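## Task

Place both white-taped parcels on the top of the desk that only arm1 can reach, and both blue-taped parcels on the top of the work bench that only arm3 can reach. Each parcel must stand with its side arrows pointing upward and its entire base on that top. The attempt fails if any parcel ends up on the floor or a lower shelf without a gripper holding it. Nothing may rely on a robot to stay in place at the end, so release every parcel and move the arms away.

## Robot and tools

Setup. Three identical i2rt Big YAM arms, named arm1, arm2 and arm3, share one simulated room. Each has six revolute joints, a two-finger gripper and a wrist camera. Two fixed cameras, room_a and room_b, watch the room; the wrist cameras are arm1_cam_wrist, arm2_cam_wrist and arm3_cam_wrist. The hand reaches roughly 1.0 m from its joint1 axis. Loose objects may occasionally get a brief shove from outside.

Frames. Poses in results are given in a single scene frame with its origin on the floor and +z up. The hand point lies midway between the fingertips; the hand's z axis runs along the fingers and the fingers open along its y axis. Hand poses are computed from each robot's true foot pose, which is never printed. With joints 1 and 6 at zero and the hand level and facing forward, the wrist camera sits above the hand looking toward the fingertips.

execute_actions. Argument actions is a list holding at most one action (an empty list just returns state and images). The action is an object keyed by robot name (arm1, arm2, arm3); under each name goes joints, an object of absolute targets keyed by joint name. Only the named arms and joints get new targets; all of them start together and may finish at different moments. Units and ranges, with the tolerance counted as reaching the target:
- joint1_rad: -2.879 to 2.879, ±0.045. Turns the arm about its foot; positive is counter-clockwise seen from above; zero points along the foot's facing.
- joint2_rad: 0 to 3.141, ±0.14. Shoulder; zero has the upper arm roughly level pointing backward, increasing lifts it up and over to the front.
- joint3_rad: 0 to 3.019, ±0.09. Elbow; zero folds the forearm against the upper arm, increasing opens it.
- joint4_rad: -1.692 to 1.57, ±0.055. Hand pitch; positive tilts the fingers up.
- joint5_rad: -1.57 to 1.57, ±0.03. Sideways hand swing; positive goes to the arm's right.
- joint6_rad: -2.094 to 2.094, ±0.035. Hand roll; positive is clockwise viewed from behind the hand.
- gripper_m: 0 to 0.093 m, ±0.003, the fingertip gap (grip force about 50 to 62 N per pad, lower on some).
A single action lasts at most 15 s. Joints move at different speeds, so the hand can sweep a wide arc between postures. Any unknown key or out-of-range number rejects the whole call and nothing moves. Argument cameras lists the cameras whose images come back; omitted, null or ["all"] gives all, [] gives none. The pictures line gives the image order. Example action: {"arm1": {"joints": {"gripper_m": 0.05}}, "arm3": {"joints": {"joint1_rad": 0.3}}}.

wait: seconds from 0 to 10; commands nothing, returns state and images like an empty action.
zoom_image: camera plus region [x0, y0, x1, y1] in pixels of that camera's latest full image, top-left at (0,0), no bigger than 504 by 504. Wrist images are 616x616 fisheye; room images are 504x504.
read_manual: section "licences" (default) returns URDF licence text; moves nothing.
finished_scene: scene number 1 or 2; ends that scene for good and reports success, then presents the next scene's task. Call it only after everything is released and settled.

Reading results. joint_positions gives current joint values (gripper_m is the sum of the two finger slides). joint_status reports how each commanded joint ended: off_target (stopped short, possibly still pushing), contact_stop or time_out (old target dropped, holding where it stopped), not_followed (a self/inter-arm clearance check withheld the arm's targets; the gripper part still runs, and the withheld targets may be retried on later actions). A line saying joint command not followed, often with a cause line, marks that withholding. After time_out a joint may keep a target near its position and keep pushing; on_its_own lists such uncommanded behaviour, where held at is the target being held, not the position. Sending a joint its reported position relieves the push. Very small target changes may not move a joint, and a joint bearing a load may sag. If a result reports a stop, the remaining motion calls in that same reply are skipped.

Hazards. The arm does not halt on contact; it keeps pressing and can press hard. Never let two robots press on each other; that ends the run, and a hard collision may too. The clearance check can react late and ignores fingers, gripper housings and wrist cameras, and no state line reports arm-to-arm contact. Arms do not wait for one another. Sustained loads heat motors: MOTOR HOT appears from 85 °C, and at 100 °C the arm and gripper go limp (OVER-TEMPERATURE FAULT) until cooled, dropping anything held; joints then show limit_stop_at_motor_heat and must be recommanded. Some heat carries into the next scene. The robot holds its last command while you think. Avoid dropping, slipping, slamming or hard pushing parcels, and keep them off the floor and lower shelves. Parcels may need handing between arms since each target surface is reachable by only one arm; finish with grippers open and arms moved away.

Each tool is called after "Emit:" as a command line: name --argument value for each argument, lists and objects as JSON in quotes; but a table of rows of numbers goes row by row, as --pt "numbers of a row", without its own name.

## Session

Emit:
execute_actions --actions '[]'

Scene clock: 0.00 s.
arm1.joint_positions: joint1_rad=-0.231 joint2_rad=+0.486 joint3_rad=+1.349 joint4_rad=-1.596 joint5_rad=-0.253 joint6_rad=+0.284 gripper_m=+0.094
arm1.joint_status: not commanded
arm1.hand: x=+0.9220 y=-0.7553 z=+1.4171 quat_wxyz=(-0.274, -0.892, -0.184, +0.310) (m; scene frame)
arm2.joint_positions: joint1_rad=-0.696 joint2_rad=+0.352 joint3_rad=+1.349 joint4_rad=-1.436 joint5_rad=+0.222 joint6_rad=-0.399 gripper_m=+0.095
arm2.joint_status: not commanded
arm2.hand: x=+0.2273 y=+0.2733 z=+1.4499 quat_wxyz=(-0.540, +0.294, -0.785, +0.073) (m; scene frame)
arm3.joint_positions: joint1_rad=+0.212 joint2_rad=+0.426 joint3_rad=+1.330 joint4_rad=-1.501 joint5_rad=-0.216 joint6_rad=-0.004 gripper_m=+0.095
arm3.joint_status: not commanded
arm3.hand: x=-1.0865 y=+0.2380 z=+1.3679 quat_wxyz=(-0.401, -0.558, -0.682, +0.250) (m; scene frame)
pictures: arm1_cam_wrist, arm2_cam_wrist, arm3_cam_wrist, room_a, room_b
Images, in order (width x height): arm1_cam_wrist 616x616, arm2_cam_wrist 616x616, arm3_cam_wrist 616x616, room_a 504x504, room_b 504x504.

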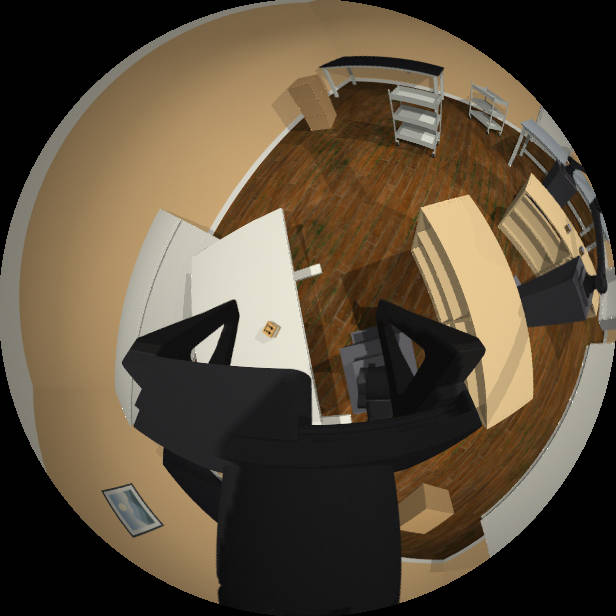

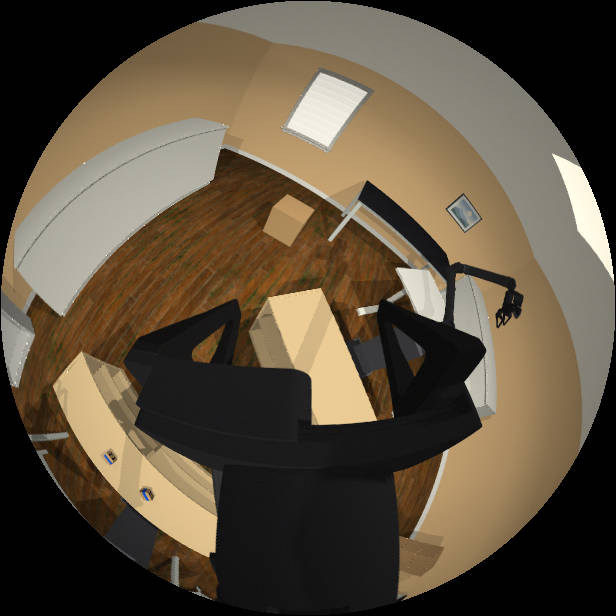

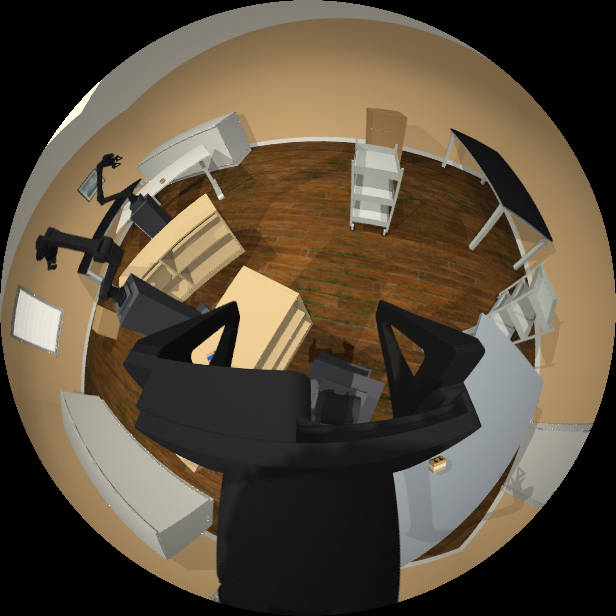

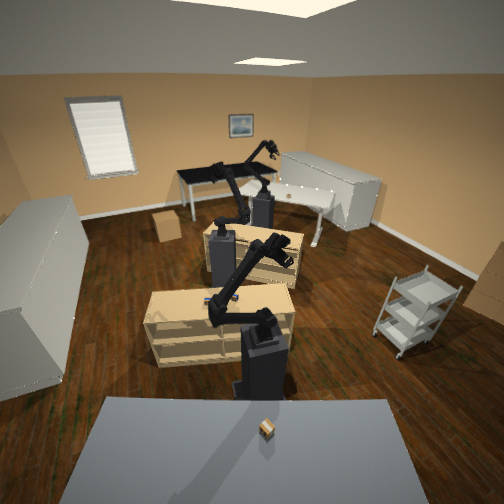

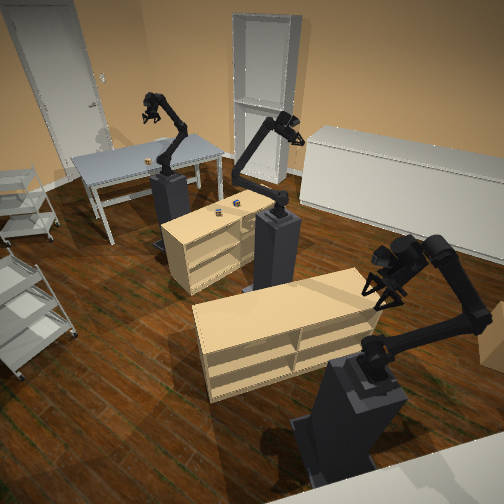

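Emit:
execute_actions --actions '[{"arm1":{"joints":{"joint1_rad":0.85,"joint2_rad":1.5,"joint3_rad":1.3,"joint4_rad":-1.37,"joint5_rad":0,"joint6_rad":0}},"arm2":{"joints":{"joint1_rad":1.75,"joint2_rad":1.8,"joint3_rad":1.4,"joint4_rad":-1.17,"joint5_rad":0,"joint6_rad":0}},"arm3":{"joints":{"joint1_rad":-1.85,"joint2_rad":1.5,"joint3_rad":1.3,"joint4_rad":-1.37,"joint5_rad":0,"joint6_rad":0}}}]' --cameras '["arm1_cam_wrist","arm2_cam_wrist","arm3_cam_wrist"]'

Emit:
execute_actions --actions '[{"arm1":{"joints":{"joint2_rad":1.9,"joint3_rad":1.6,"joint4_rad":-1.25}},"arm2":{"joints":{"joint2_rad":2.2,"joint3_rad":1.7,"joint4_rad":-1.05}},"arm3":{"joints":{"joint2_rad":1.9,"joint3_rad":1.65,"joint4_rad":-1.3}}}]'

Scene clock: 2.83 s.
arm1.joint_positions: joint1_rad=+0.856 joint2_rad=+1.512 joint3_rad=+1.278 joint4_rad=-1.374 joint5_rad=+0.001 joint6_rad=+0.009 gripper_m=+0.094
arm1.joint_status: all done
arm1.hand: x=+1.0670 y=-1.0662 z=+1.0997 quat_wxyz=(+0.010, -0.675, -0.738, -0.019) (m; scene frame)
arm2.joint_positions: joint1_rad=+1.756 joint2_rad=+1.817 joint3_rad=+1.390 joint4_rad=-1.173 joint5_rad=-0.001 joint6_rad=-0.007 gripper_m=+0.095
arm2.joint_status: all done
arm2.hand: x=-0.3968 y=+0.3768 z=+0.9802 quat_wxyz=(-0.003, +0.994, -0.109, +0.018) (m; scene frame)
arm3.joint_positions: joint1_rad=-1.854 joint2_rad=+1.524 joint3_rad=+1.297 joint4_rad=-1.373 joint5_rad=+0.000 joint6_rad=-0.004 gripper_m=+0.095
arm3.joint_status: all done
arm3.hand: x=-1.5360 y=+0.5553 z=+1.0407 quat_wxyz=(-0.003, -0.978, +0.206, -0.008) (m; scene frame)
pictures: arm1_cam_wrist, arm2_cam_wrist, arm3_cam_wrist
Images, in order (width x height): arm1_cam_wrist 616x616, arm2_cam_wrist 616x616, arm3_cam_wrist 616x616.

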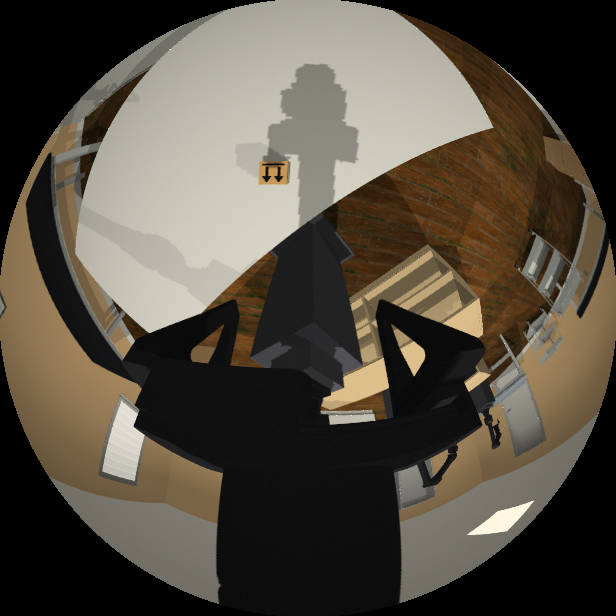

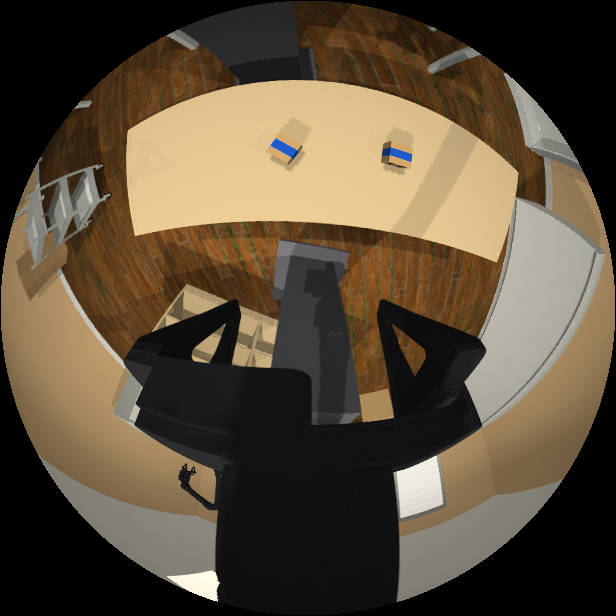

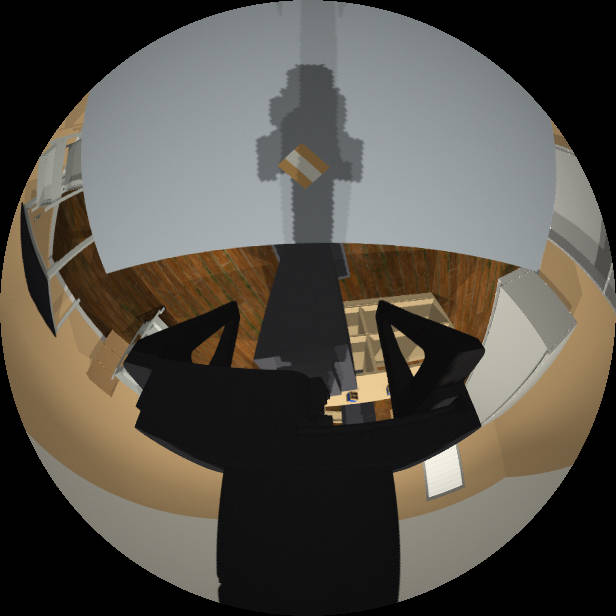

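Scene clock: 4.23 s.
arm1.joint_positions: joint1_rad=+0.856 joint2_rad=+1.929 joint3_rad=+1.555 joint4_rad=-1.256 joint5_rad=+0.001 joint6_rad=+0.009 gripper_m=+0.094
arm1.joint_status: all done
arm1.hand: x=+1.0814 y=-1.1950 z=+0.9980 quat_wxyz=(+0.017, -0.674, -0.738, -0.026) (m; scene frame)
arm2.joint_positions: joint1_rad=+1.756 joint2_rad=+2.219 joint3_rad=+1.661 joint4_rad=-1.057 joint5_rad=-0.001 joint6_rad=-0.007 gripper_m=+0.095
arm2.joint_status: all done
arm2.hand: x=-0.4907 y=+0.3999 z=+0.8459 quat_wxyz=(-0.002, +0.994, -0.109, +0.025) (m; scene frame)
arm3.joint_positions: joint1_rad=-1.854 joint2_rad=+1.926 joint3_rad=+1.591 joint4_rad=-1.308 joint5_rad=+0.000 joint6_rad=-0.004 gripper_m=+0.095
arm3.joint_status: all done
arm3.hand: x=-1.6494 y=+0.6056 z=+0.9528 quat_wxyz=(-0.008, -0.978, +0.206, -0.030) (m; scene frame)
pictures: arm1_cam_wrist, arm2_cam_wrist, arm3_cam_wrist, room_a, room_b
Images, in order (width x height): arm1_cam_wrist 616x616, arm2_cam_wrist 616x616, arm3_cam_wrist 616x616, room_a 504x504, room_b 504x504.

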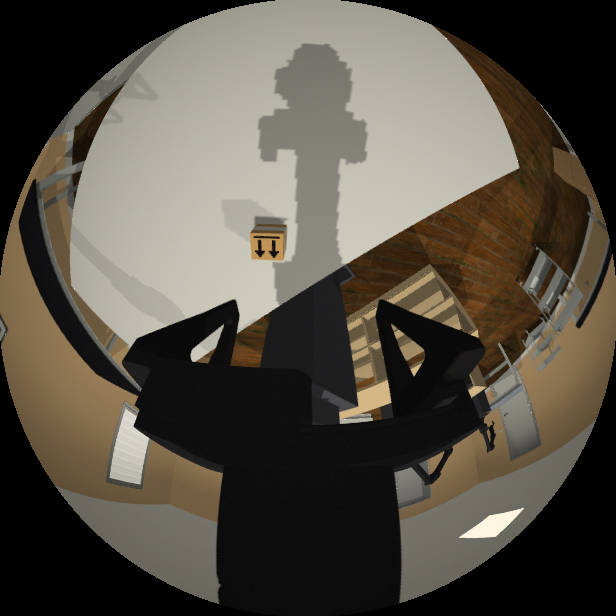

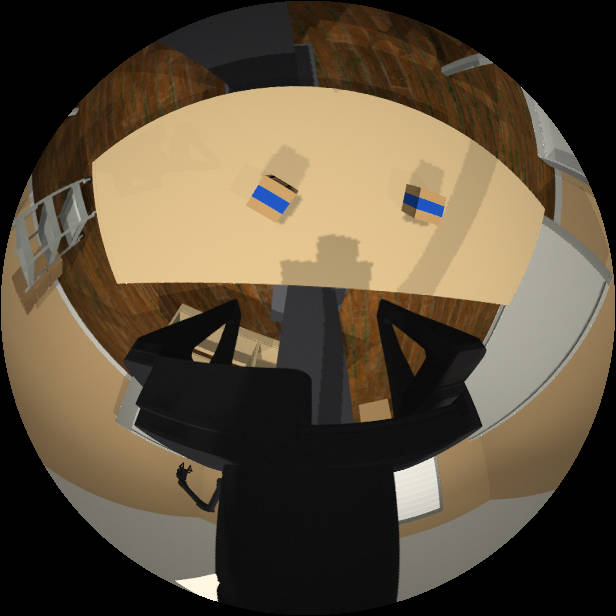

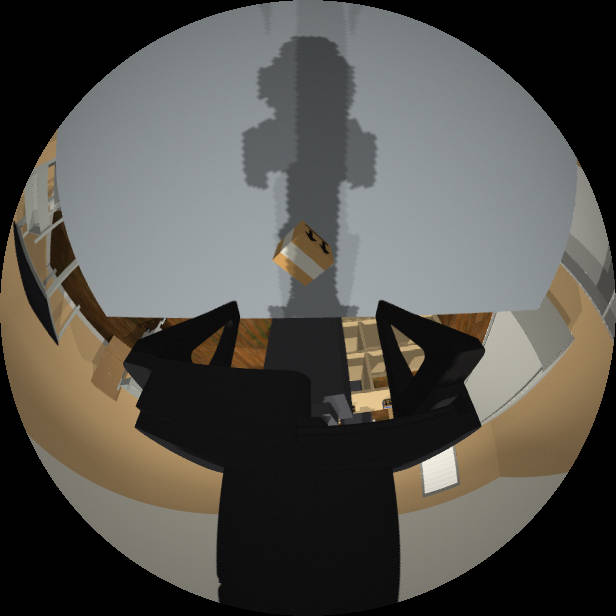

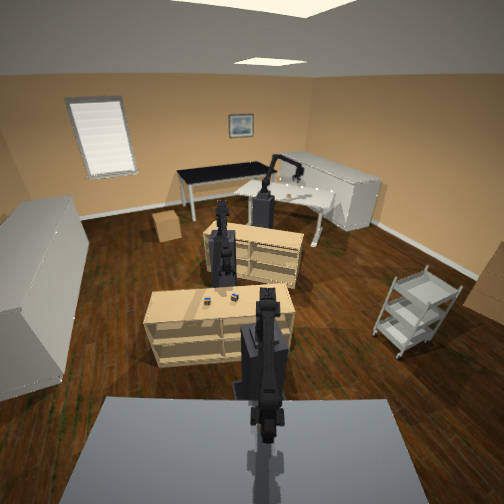

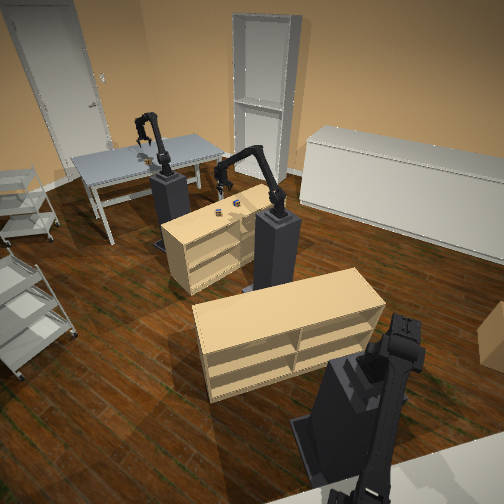

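Emit:
zoom_image --camera "arm3_cam_wrist" --region '[265,210,345,290]'

Emit:
zoom_image --camera "room_a" --region '[190,280,250,320]'

Emit:
zoom_image --camera "room_b" --region '[205,190,255,225]'

Emit:
zoom_image --camera "arm2_cam_wrist" --region '[240,160,310,230]'

Region (265, 210, 345, 290) of arm3_cam_wrist's 616x616 image, scaled by 6.300, with more detail than that image has.

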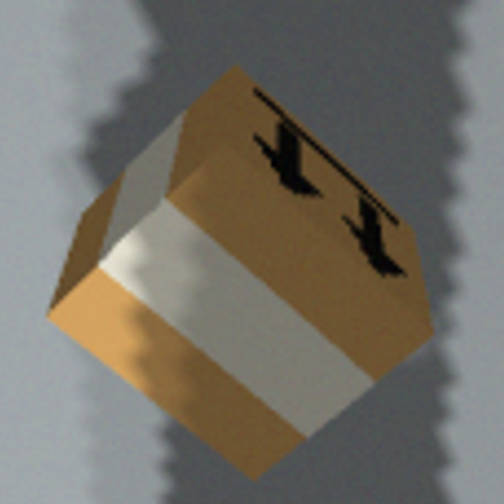

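Region (190, 280, 250, 320) of room_a's 504x504 image, scaled by 8.400, with more detail than that image has.

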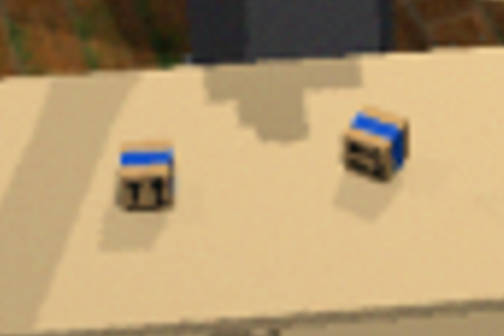

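Region (205, 190, 255, 225) of room_b's 504x504 image, scaled by 10.080, with more detail than that image has; it fills the top 353 rows of this view, and the rest is white.

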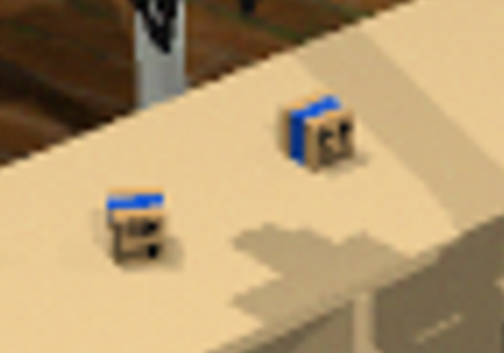

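Region (240, 160, 310, 230) of arm2_cam_wrist's 616x616 image, scaled by 7.200, with more detail than that image has.

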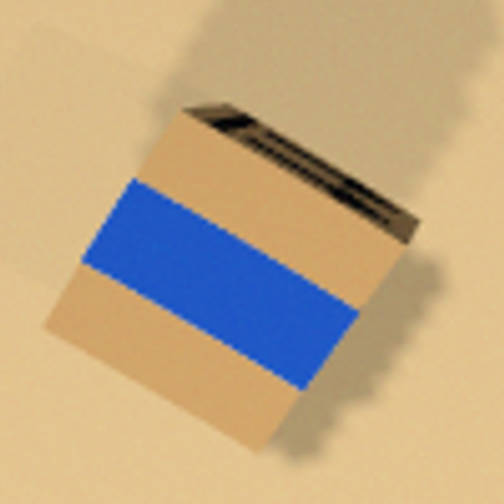

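Emit:
execute_actions --actions '[{"arm1":{"joints":{"joint1_rad":0.994,"joint2_rad":2.0,"joint3_rad":0.56,"joint4_rad":1.29}},"arm2":{"joints":{"joint1_rad":1.839,"joint2_rad":2.47,"joint3_rad":1.75,"joint4_rad":-0.79,"joint6_rad":-0.97}},"arm3":{"joints":{"joint2_rad":1.84,"joint3_rad":1.34,"joint4_rad":-1.03,"joint6_rad":-0.9}}}]' --cameras '["arm1_cam_wrist","arm2_cam_wrist","arm3_cam_wrist"]'

Scene clock: 8.93 s.
arm1.joint_positions: joint1_rad=+0.996 joint2_rad=+2.011 joint3_rad=+0.558 joint4_rad=+1.262 joint5_rad=-0.001 joint6_rad=+0.008 gripper_m=+0.094
arm1.joint_status: all done
arm1.hand: x=+1.1531 y=-1.1542 z=+0.9406 quat_wxyz=(-0.506, -0.483, -0.601, +0.386) (m; scene frame)
arm2.joint_positions: joint1_rad=+1.842 joint2_rad=+2.485 joint3_rad=+1.722 joint4_rad=-0.804 joint5_rad=+0.000 joint6_rad=-0.962 gripper_m=+0.095
arm2.joint_status: all done
arm2.hand: x=-0.5215 y=+0.3522 z=+0.6996 quat_wxyz=(-0.004, +0.916, +0.400, +0.004) (m; scene frame)
arm3.joint_positions: joint1_rad=-1.854 joint2_rad=+1.848 joint3_rad=+1.334 joint4_rad=-1.046 joint5_rad=+0.000 joint6_rad=-0.889 gripper_m=+0.095
arm3.joint_status: all done
arm3.hand: x=-1.6186 y=+0.5918 z=+0.9036 quat_wxyz=(+0.005, -0.973, -0.232, +0.009) (m; scene frame)
pictures: arm1_cam_wrist, arm2_cam_wrist, arm3_cam_wrist
Images, in order (width x height): arm1_cam_wrist 616x616, arm2_cam_wrist 616x616, arm3_cam_wrist 616x616.

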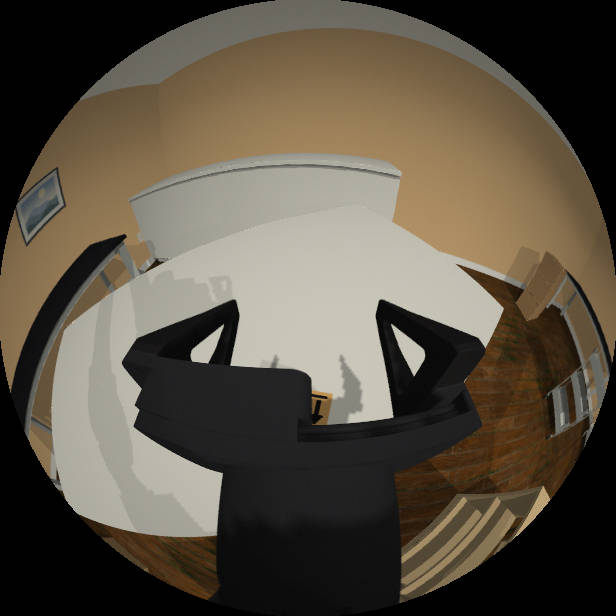

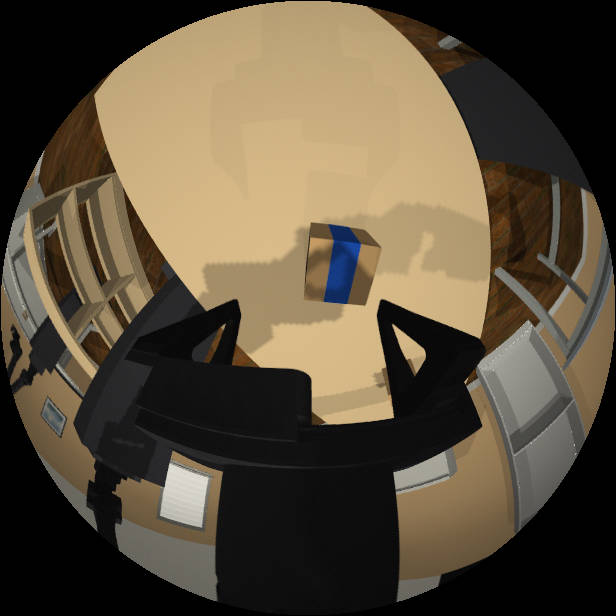

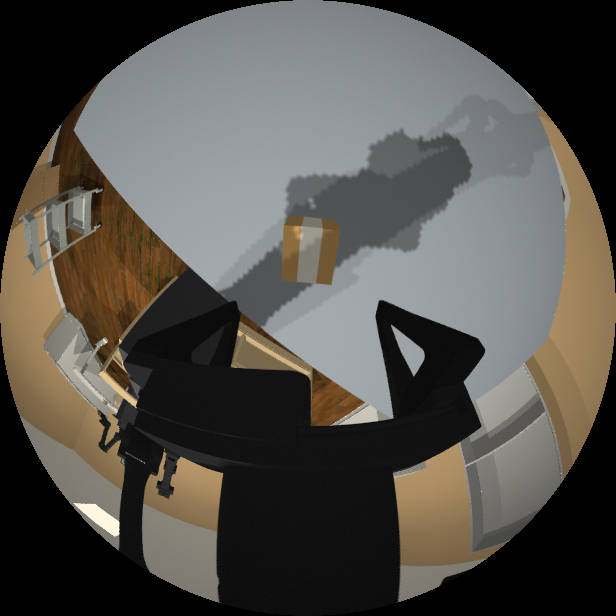

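Emit:
execute_actions --actions '[{"arm1":{"joints":{"joint2_rad":2.34,"joint3_rad":0.6,"joint4_rad":1.45}},"arm2":{"joints":{"joint1_rad":1.816,"joint2_rad":2.585,"joint3_rad":1.87,"joint4_rad":-0.79,"joint6_rad":-0.89}},"arm3":{"joints":{"joint2_rad":1.925,"joint3_rad":1.295,"joint4_rad":-0.91,"joint6_rad":-0.79}}}]' --cameras '["arm1_cam_wrist","arm2_cam_wrist","arm3_cam_wrist"]'

Scene clock: 10.37 s.
arm1.joint_positions: joint1_rad=+0.996 joint2_rad=+2.358 joint3_rad=+0.599 joint4_rad=+1.423 joint5_rad=-0.001 joint6_rad=+0.008 gripper_m=+0.094
arm1.joint_status: all done
arm1.hand: x=+1.1474 y=-1.1222 z=+0.8157 quat_wxyz=(-0.461, -0.510, -0.636, +0.350) (m; scene frame)
arm2.joint_positions: joint1_rad=+1.817 joint2_rad=+2.589 joint3_rad=+1.838 joint4_rad=-0.799 joint5_rad=+0.000 joint6_rad=-0.898 gripper_m=+0.095
arm2.joint_status: all done
arm2.hand: x=-0.5420 y=+0.3726 z=+0.6664 quat_wxyz=(-0.008, +0.934, +0.358, -0.003) (m; scene frame)
arm3.joint_positions: joint1_rad=-1.854 joint2_rad=+1.939 joint3_rad=+1.292 joint4_rad=-0.926 joint5_rad=+0.000 joint6_rad=-0.801 gripper_m=+0.095
arm3.joint_status: all done
arm3.hand: x=-1.6189 y=+0.5917 z=+0.8440 quat_wxyz=(+0.001, -0.982, -0.190, +0.004) (m; scene frame)
pictures: arm1_cam_wrist, arm2_cam_wrist, arm3_cam_wrist
Images, in order (width x height): arm1_cam_wrist 616x616, arm2_cam_wrist 616x616, arm3_cam_wrist 616x616.

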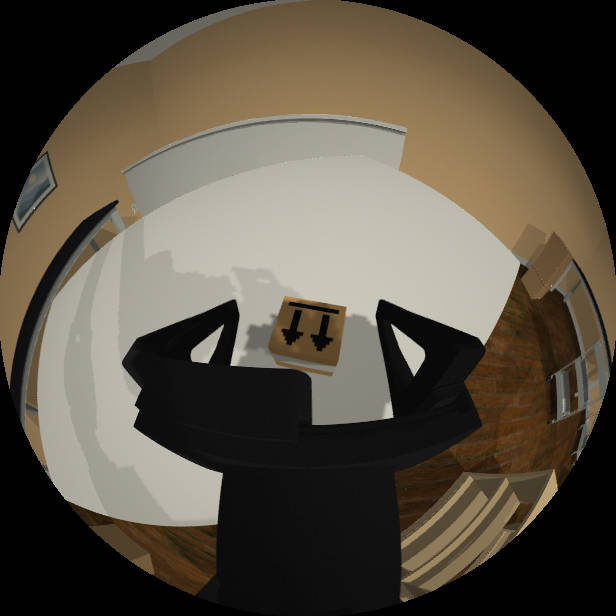

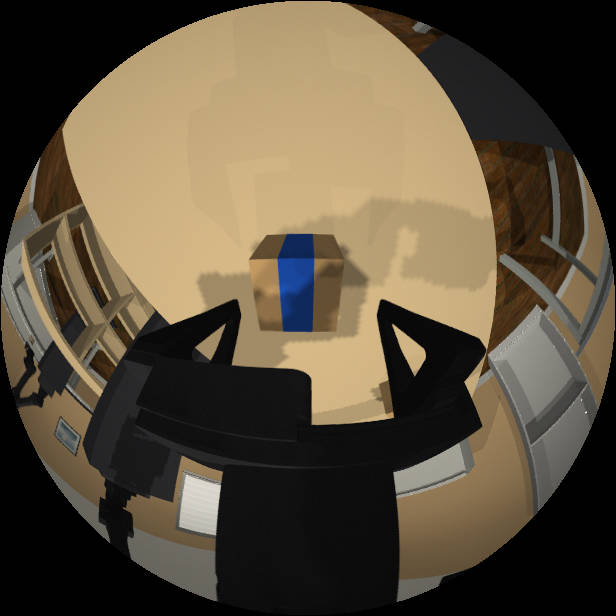

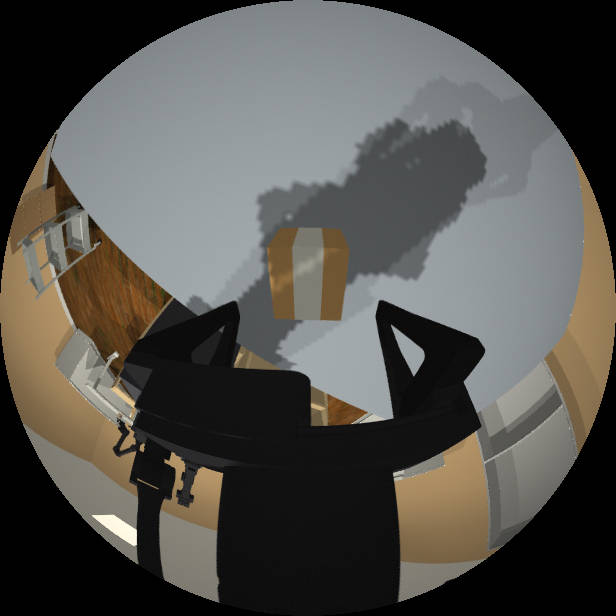

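Emit:
execute_actions --actions '[{"arm1":{"joints":{"joint1_rad":1.06,"joint5_rad":0.2,"joint2_rad":2.47,"joint3_rad":0.7,"joint4_rad":1.47}},"arm2":{"joints":{"joint1_rad":1.83,"joint2_rad":2.665,"joint3_rad":1.88,"joint4_rad":-0.735}},"arm3":{"joints":{"joint2_rad":2.015,"joint3_rad":1.275,"joint4_rad":-0.81}}}]' --cameras '["arm1_cam_wrist","arm2_cam_wrist","arm3_cam_wrist"]'

Scene clock: 11.93 s.
arm1.joint_positions: joint1_rad=+1.062 joint2_rad=+2.474 joint3_rad=+0.701 joint4_rad=+1.447 joint5_rad=+0.198 joint6_rad=+0.008 gripper_m=+0.094
arm1.joint_status: all done
arm1.hand: x=+1.1517 y=-1.1383 z=+0.7821 quat_wxyz=(-0.426, -0.531, -0.613, +0.401) (m; scene frame)
arm2.joint_positions: joint1_rad=+1.825 joint2_rad=+2.661 joint3_rad=+1.860 joint4_rad=-0.746 joint5_rad=+0.000 joint6_rad=-0.897 gripper_m=+0.095
arm2.joint_status: all done
arm2.hand: x=-0.5396 y=+0.3671 z=+0.6270 quat_wxyz=(-0.009, +0.932, +0.362, -0.005) (m; scene frame)
arm3.joint_positions: joint1_rad=-1.854 joint2_rad=+2.025 joint3_rad=+1.273 joint4_rad=-0.825 joint5_rad=+0.000 joint6_rad=-0.801 gripper_m=+0.095
arm3.joint_status: all done
arm3.hand: x=-1.6200 y=+0.5920 z=+0.7952 quat_wxyz=(+0.000, -0.982, -0.189, +0.002) (m; scene frame)
pictures: arm1_cam_wrist, arm2_cam_wrist, arm3_cam_wrist
Images, in order (width x height): arm1_cam_wrist 616x616, arm2_cam_wrist 616x616, arm3_cam_wrist 616x616.

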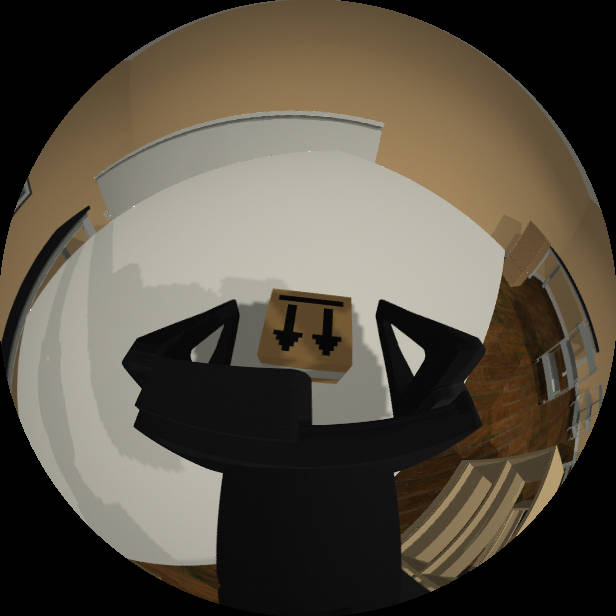

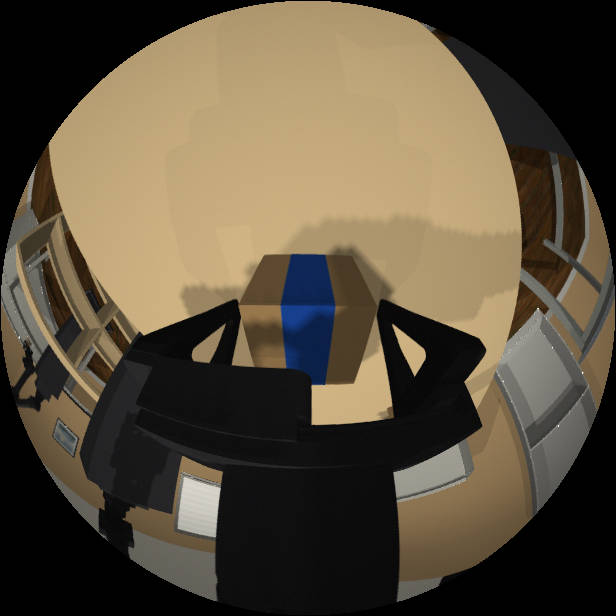

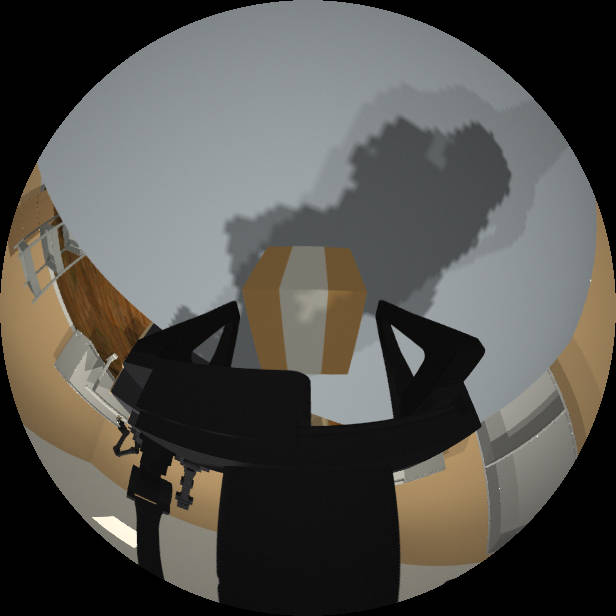

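Emit:
execute_actions --actions '[{"arm1":{"joints":{"joint6_rad":-0.07,"joint2_rad":2.545,"joint4_rad":1.52}},"arm2":{"joints":{"joint2_rad":2.69}},"arm3":{"joints":{"joint2_rad":2.06}}}]' --cameras '["arm1_cam_wrist"]'

Emit:
execute_actions --actions '[{"arm2":{"joints":{"gripper_m":0.03}},"arm3":{"joints":{"gripper_m":0.03}}}]' --cameras '["arm2_cam_wrist","arm3_cam_wrist"]'

Scene clock: 13.13 s.
arm1.joint_positions: joint1_rad=+1.062 joint2_rad=+2.547 joint3_rad=+0.701 joint4_rad=+1.493 joint5_rad=+0.198 joint6_rad=-0.060 gripper_m=+0.094
arm1.joint_status: all done
arm1.hand: x=+1.1470 y=-1.1220 z=+0.7571 quat_wxyz=(-0.403, -0.514, -0.638, +0.409) (m; scene frame)
arm2.joint_positions: joint1_rad=+1.825 joint2_rad=+2.662 joint3_rad=+1.860 joint4_rad=-0.746 joint5_rad=+0.000 joint6_rad=-0.897 gripper_m=+0.095
arm2.joint_status: all done
arm2.hand: x=-0.5392 y=+0.3670 z=+0.6262 quat_wxyz=(-0.009, +0.932, +0.362, -0.005) (m; scene frame)
arm3.joint_positions: joint1_rad=-1.853 joint2_rad=+2.044 joint3_rad=+1.273 joint4_rad=-0.820 joint5_rad=+0.001 joint6_rad=-0.800 gripper_m=+0.095
arm3.joint_status: all done
arm3.hand: x=-1.6177 y=+0.5907 z=+0.7854 quat_wxyz=(-0.004, -0.982, -0.189, -0.004) (m; scene frame)
pictures: arm1_cam_wrist
Images, in order (width x height): arm1_cam_wrist 616x616.

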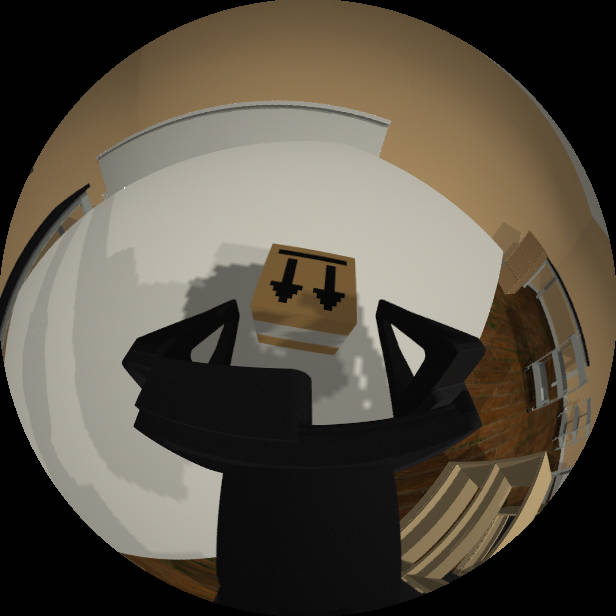

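Scene clock: 13.77 s.
arm1.joint_positions: joint1_rad=+1.062 joint2_rad=+2.547 joint3_rad=+0.701 joint4_rad=+1.493 joint5_rad=+0.198 joint6_rad=-0.060 gripper_m=+0.094
arm1.joint_status: not commanded
arm1.hand: x=+1.1470 y=-1.1220 z=+0.7571 quat_wxyz=(-0.403, -0.514, -0.638, +0.409) (m; scene frame)
arm2.joint_positions: joint1_rad=+1.826 joint2_rad=+2.663 joint3_rad=+1.861 joint4_rad=-0.745 joint5_rad=-0.002 joint6_rad=-0.896 gripper_m=+0.049
arm2.joint_status: gripper_m off_target (ended at +0.049, target +0.030)
arm2.hand: x=-0.5393 y=+0.3659 z=+0.6259 quat_wxyz=(-0.008, +0.932, +0.362, -0.005) (m; scene frame)
arm3.joint_positions: joint1_rad=-1.853 joint2_rad=+2.045 joint3_rad=+1.273 joint4_rad=-0.819 joint5_rad=+0.002 joint6_rad=-0.800 gripper_m=+0.049
arm3.joint_status: gripper_m off_target (ended at +0.049, target +0.030)
arm3.hand: x=-1.6177 y=+0.5908 z=+0.7848 quat_wxyz=(-0.004, -0.982, -0.189, -0.004) (m; scene frame)
pictures: arm2_cam_wrist, arm3_cam_wrist
Images, in order (width x height): arm2_cam_wrist 616x616, arm3_cam_wrist 616x616.

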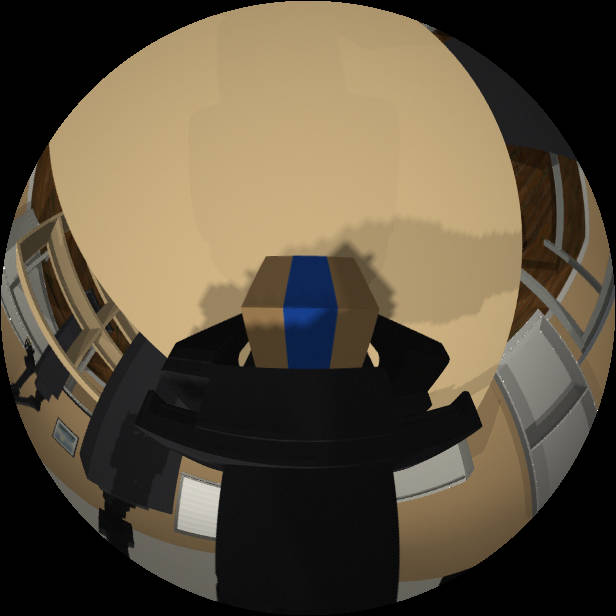

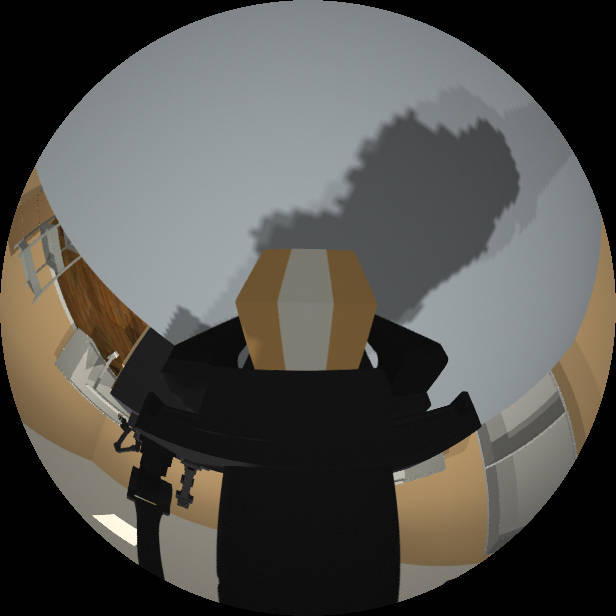

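Emit:
execute_actions --actions '[{"arm1":{"joints":{"joint6_rad":0.07,"joint2_rad":2.56,"joint3_rad":0.79,"joint4_rad":1.42}},"arm2":{"joints":{"joint2_rad":2.35}},"arm3":{"joints":{"joint2_rad":1.75}}}]' --cameras '["arm1_cam_wrist"]'

Emit:
execute_actions --actions '[{"arm2":{"joints":{"joint1_rad":1.87,"joint3_rad":1.32,"joint4_rad":1.0,"joint6_rad":0,"joint2_rad":2.2}},"arm3":{"joints":{"joint1_rad":1.24,"joint6_rad":-0.65}}}]' --cameras '["room_a","room_b"]'

Scene clock: 15.90 s.
arm1.joint_positions: joint1_rad=+1.062 joint2_rad=+2.552 joint3_rad=+0.793 joint4_rad=+1.432 joint5_rad=+0.198 joint6_rad=+0.060 gripper_m=+0.094
arm1.joint_status: all done
arm1.hand: x=+1.1577 y=-1.1559 z=+0.7540 quat_wxyz=(-0.436, -0.547, -0.599, +0.390) (m; scene frame)
arm2.joint_positions: joint1_rad=+1.826 joint2_rad=+2.365 joint3_rad=+1.863 joint4_rad=-0.742 joint5_rad=-0.002 joint6_rad=-0.896 gripper_m=+0.049
arm2.joint_status: all done
arm2.hand: x=-0.6326 y=+0.3783 z=+0.8318 quat_wxyz=(-0.084, +0.920, +0.359, -0.136) (m; scene frame)
arm3.joint_positions: joint1_rad=-1.853 joint2_rad=+1.753 joint3_rad=+1.263 joint4_rad=-0.819 joint5_rad=+0.002 joint6_rad=-0.800 gripper_m=+0.049
arm3.joint_status: all done
arm3.hand: x=-1.6476 y=+0.6046 z=+0.9349 quat_wxyz=(+0.077, -0.973, -0.187, +0.112) (m; scene frame)
pictures: arm1_cam_wrist
Images, in order (width x height): arm1_cam_wrist 616x616.

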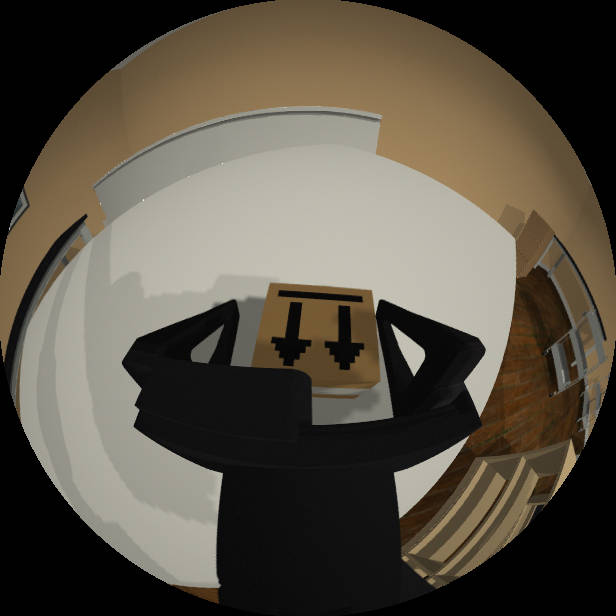

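Scene clock: 18.50 s.
arm1.joint_positions: joint1_rad=+1.062 joint2_rad=+2.552 joint3_rad=+0.793 joint4_rad=+1.432 joint5_rad=+0.198 joint6_rad=+0.060 gripper_m=+0.094
arm1.joint_status: not commanded
arm1.hand: x=+1.1577 y=-1.1559 z=+0.7540 quat_wxyz=(-0.436, -0.547, -0.599, +0.390) (m; scene frame)
arm2.joint_positions: joint1_rad=+1.876 joint2_rad=+2.218 joint3_rad=+1.294 joint4_rad=+0.972 joint5_rad=-0.001 joint6_rad=-0.008 gripper_m=+0.049
arm2.joint_status: all done
arm2.hand: x=-0.6659 y=+0.3420 z=+0.9989 quat_wxyz=(-0.044, +0.692, -0.029, -0.720) (m; scene frame)
arm3.joint_positions: joint1_rad=+1.247 joint2_rad=+1.753 joint3_rad=+1.263 joint4_rad=-0.819 joint5_rad=+0.000 joint6_rad=-0.660 gripper_m=+0.049
arm3.joint_status: all done
arm3.hand: x=-0.6384 y=+0.1288 z=+0.9233 quat_wxyz=(-0.106, +0.099, -0.987, +0.068) (m; scene frame)
pictures: room_a, room_b
Images, in order (width x height): room_a 504x504, room_b 504x504.

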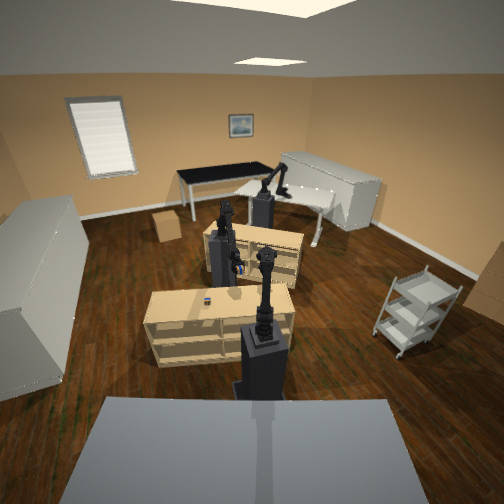

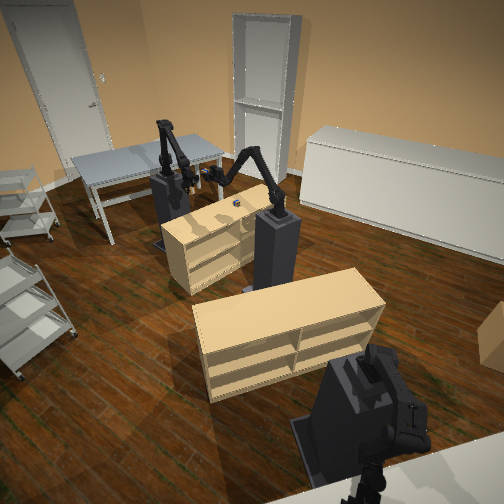

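Emit:
execute_actions --actions '[{"arm1":{"joints":{"joint2_rad":2.605,"joint4_rad":1.49,"joint1_rad":1.045}},"arm2":{"joints":{"joint1_rad":1.8,"joint2_rad":2.76,"joint3_rad":1.33,"joint4_rad":1.4}},"arm3":{"joints":{"joint2_rad":2.34,"joint3_rad":1.6,"joint4_rad":-0.76}}}]'

Scene clock: 20.33 s.
arm1.joint_positions: joint1_rad=+1.052 joint2_rad=+2.599 joint3_rad=+0.793 joint4_rad=+1.465 joint5_rad=+0.198 joint6_rad=+0.066 gripper_m=+0.094
arm1.joint_status: all done
arm1.hand: x=+1.1492 y=-1.1458 z=+0.7378 quat_wxyz=(-0.430, -0.554, -0.598, +0.388) (m; scene frame)
arm2.joint_positions: joint1_rad=+1.796 joint2_rad=+2.774 joint3_rad=+1.316 joint4_rad=+1.374 joint5_rad=+0.000 joint6_rad=-0.007 gripper_m=+0.049
arm2.joint_status: all done
arm2.hand: x=-0.5631 y=+0.3901 z=+0.7041 quat_wxyz=(-0.069, +0.736, -0.062, -0.671) (m; scene frame)
arm3.joint_positions: joint1_rad=+1.247 joint2_rad=+2.372 joint3_rad=+1.568 joint4_rad=-0.766 joint5_rad=+0.000 joint6_rad=-0.660 gripper_m=+0.049
arm3.joint_status: all done
arm3.hand: x=-0.5980 y=+0.1079 z=+0.6733 quat_wxyz=(+0.005, +0.100, -0.995, -0.001) (m; scene frame)
pictures: arm1_cam_wrist, arm2_cam_wrist, arm3_cam_wrist, room_a, room_b
Images, in order (width x height): arm1_cam_wrist 616x616, arm2_cam_wrist 616x616, arm3_cam_wrist 616x616, room_a 504x504, room_b 504x504.

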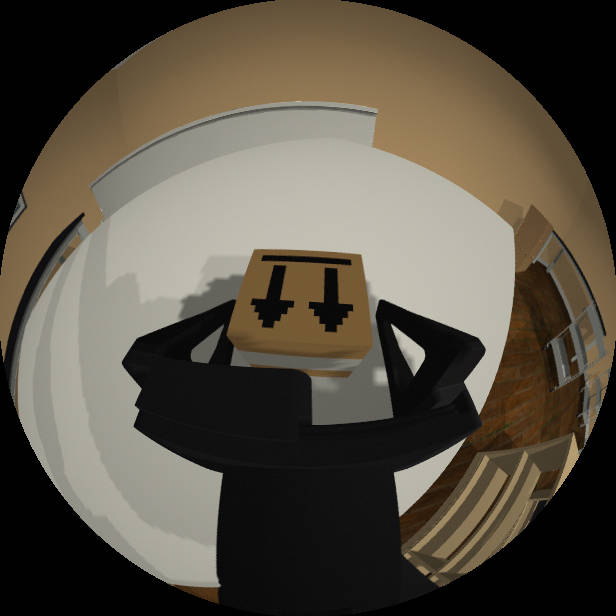

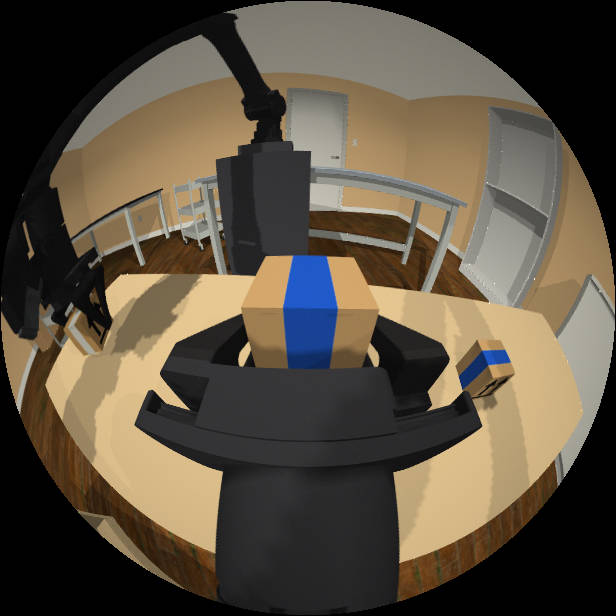

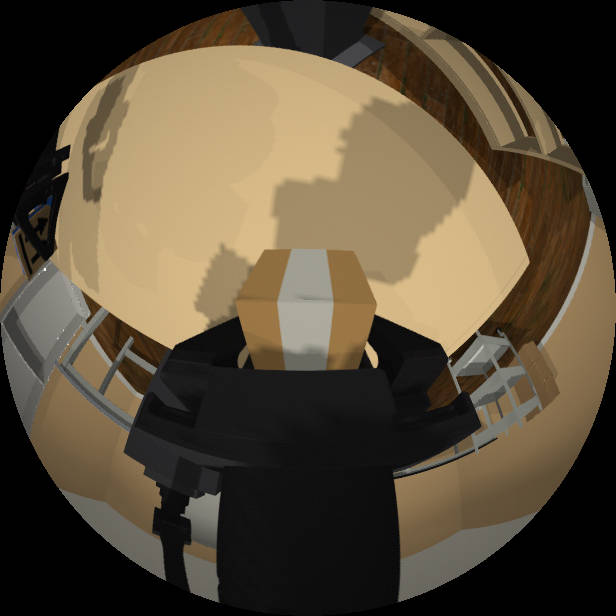

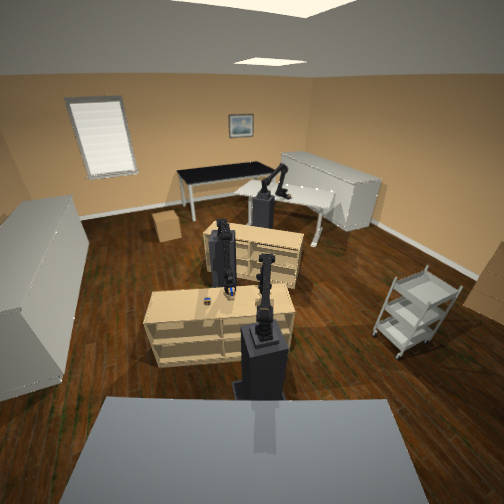

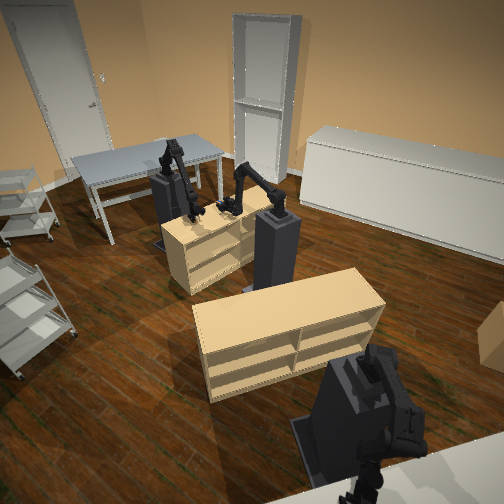

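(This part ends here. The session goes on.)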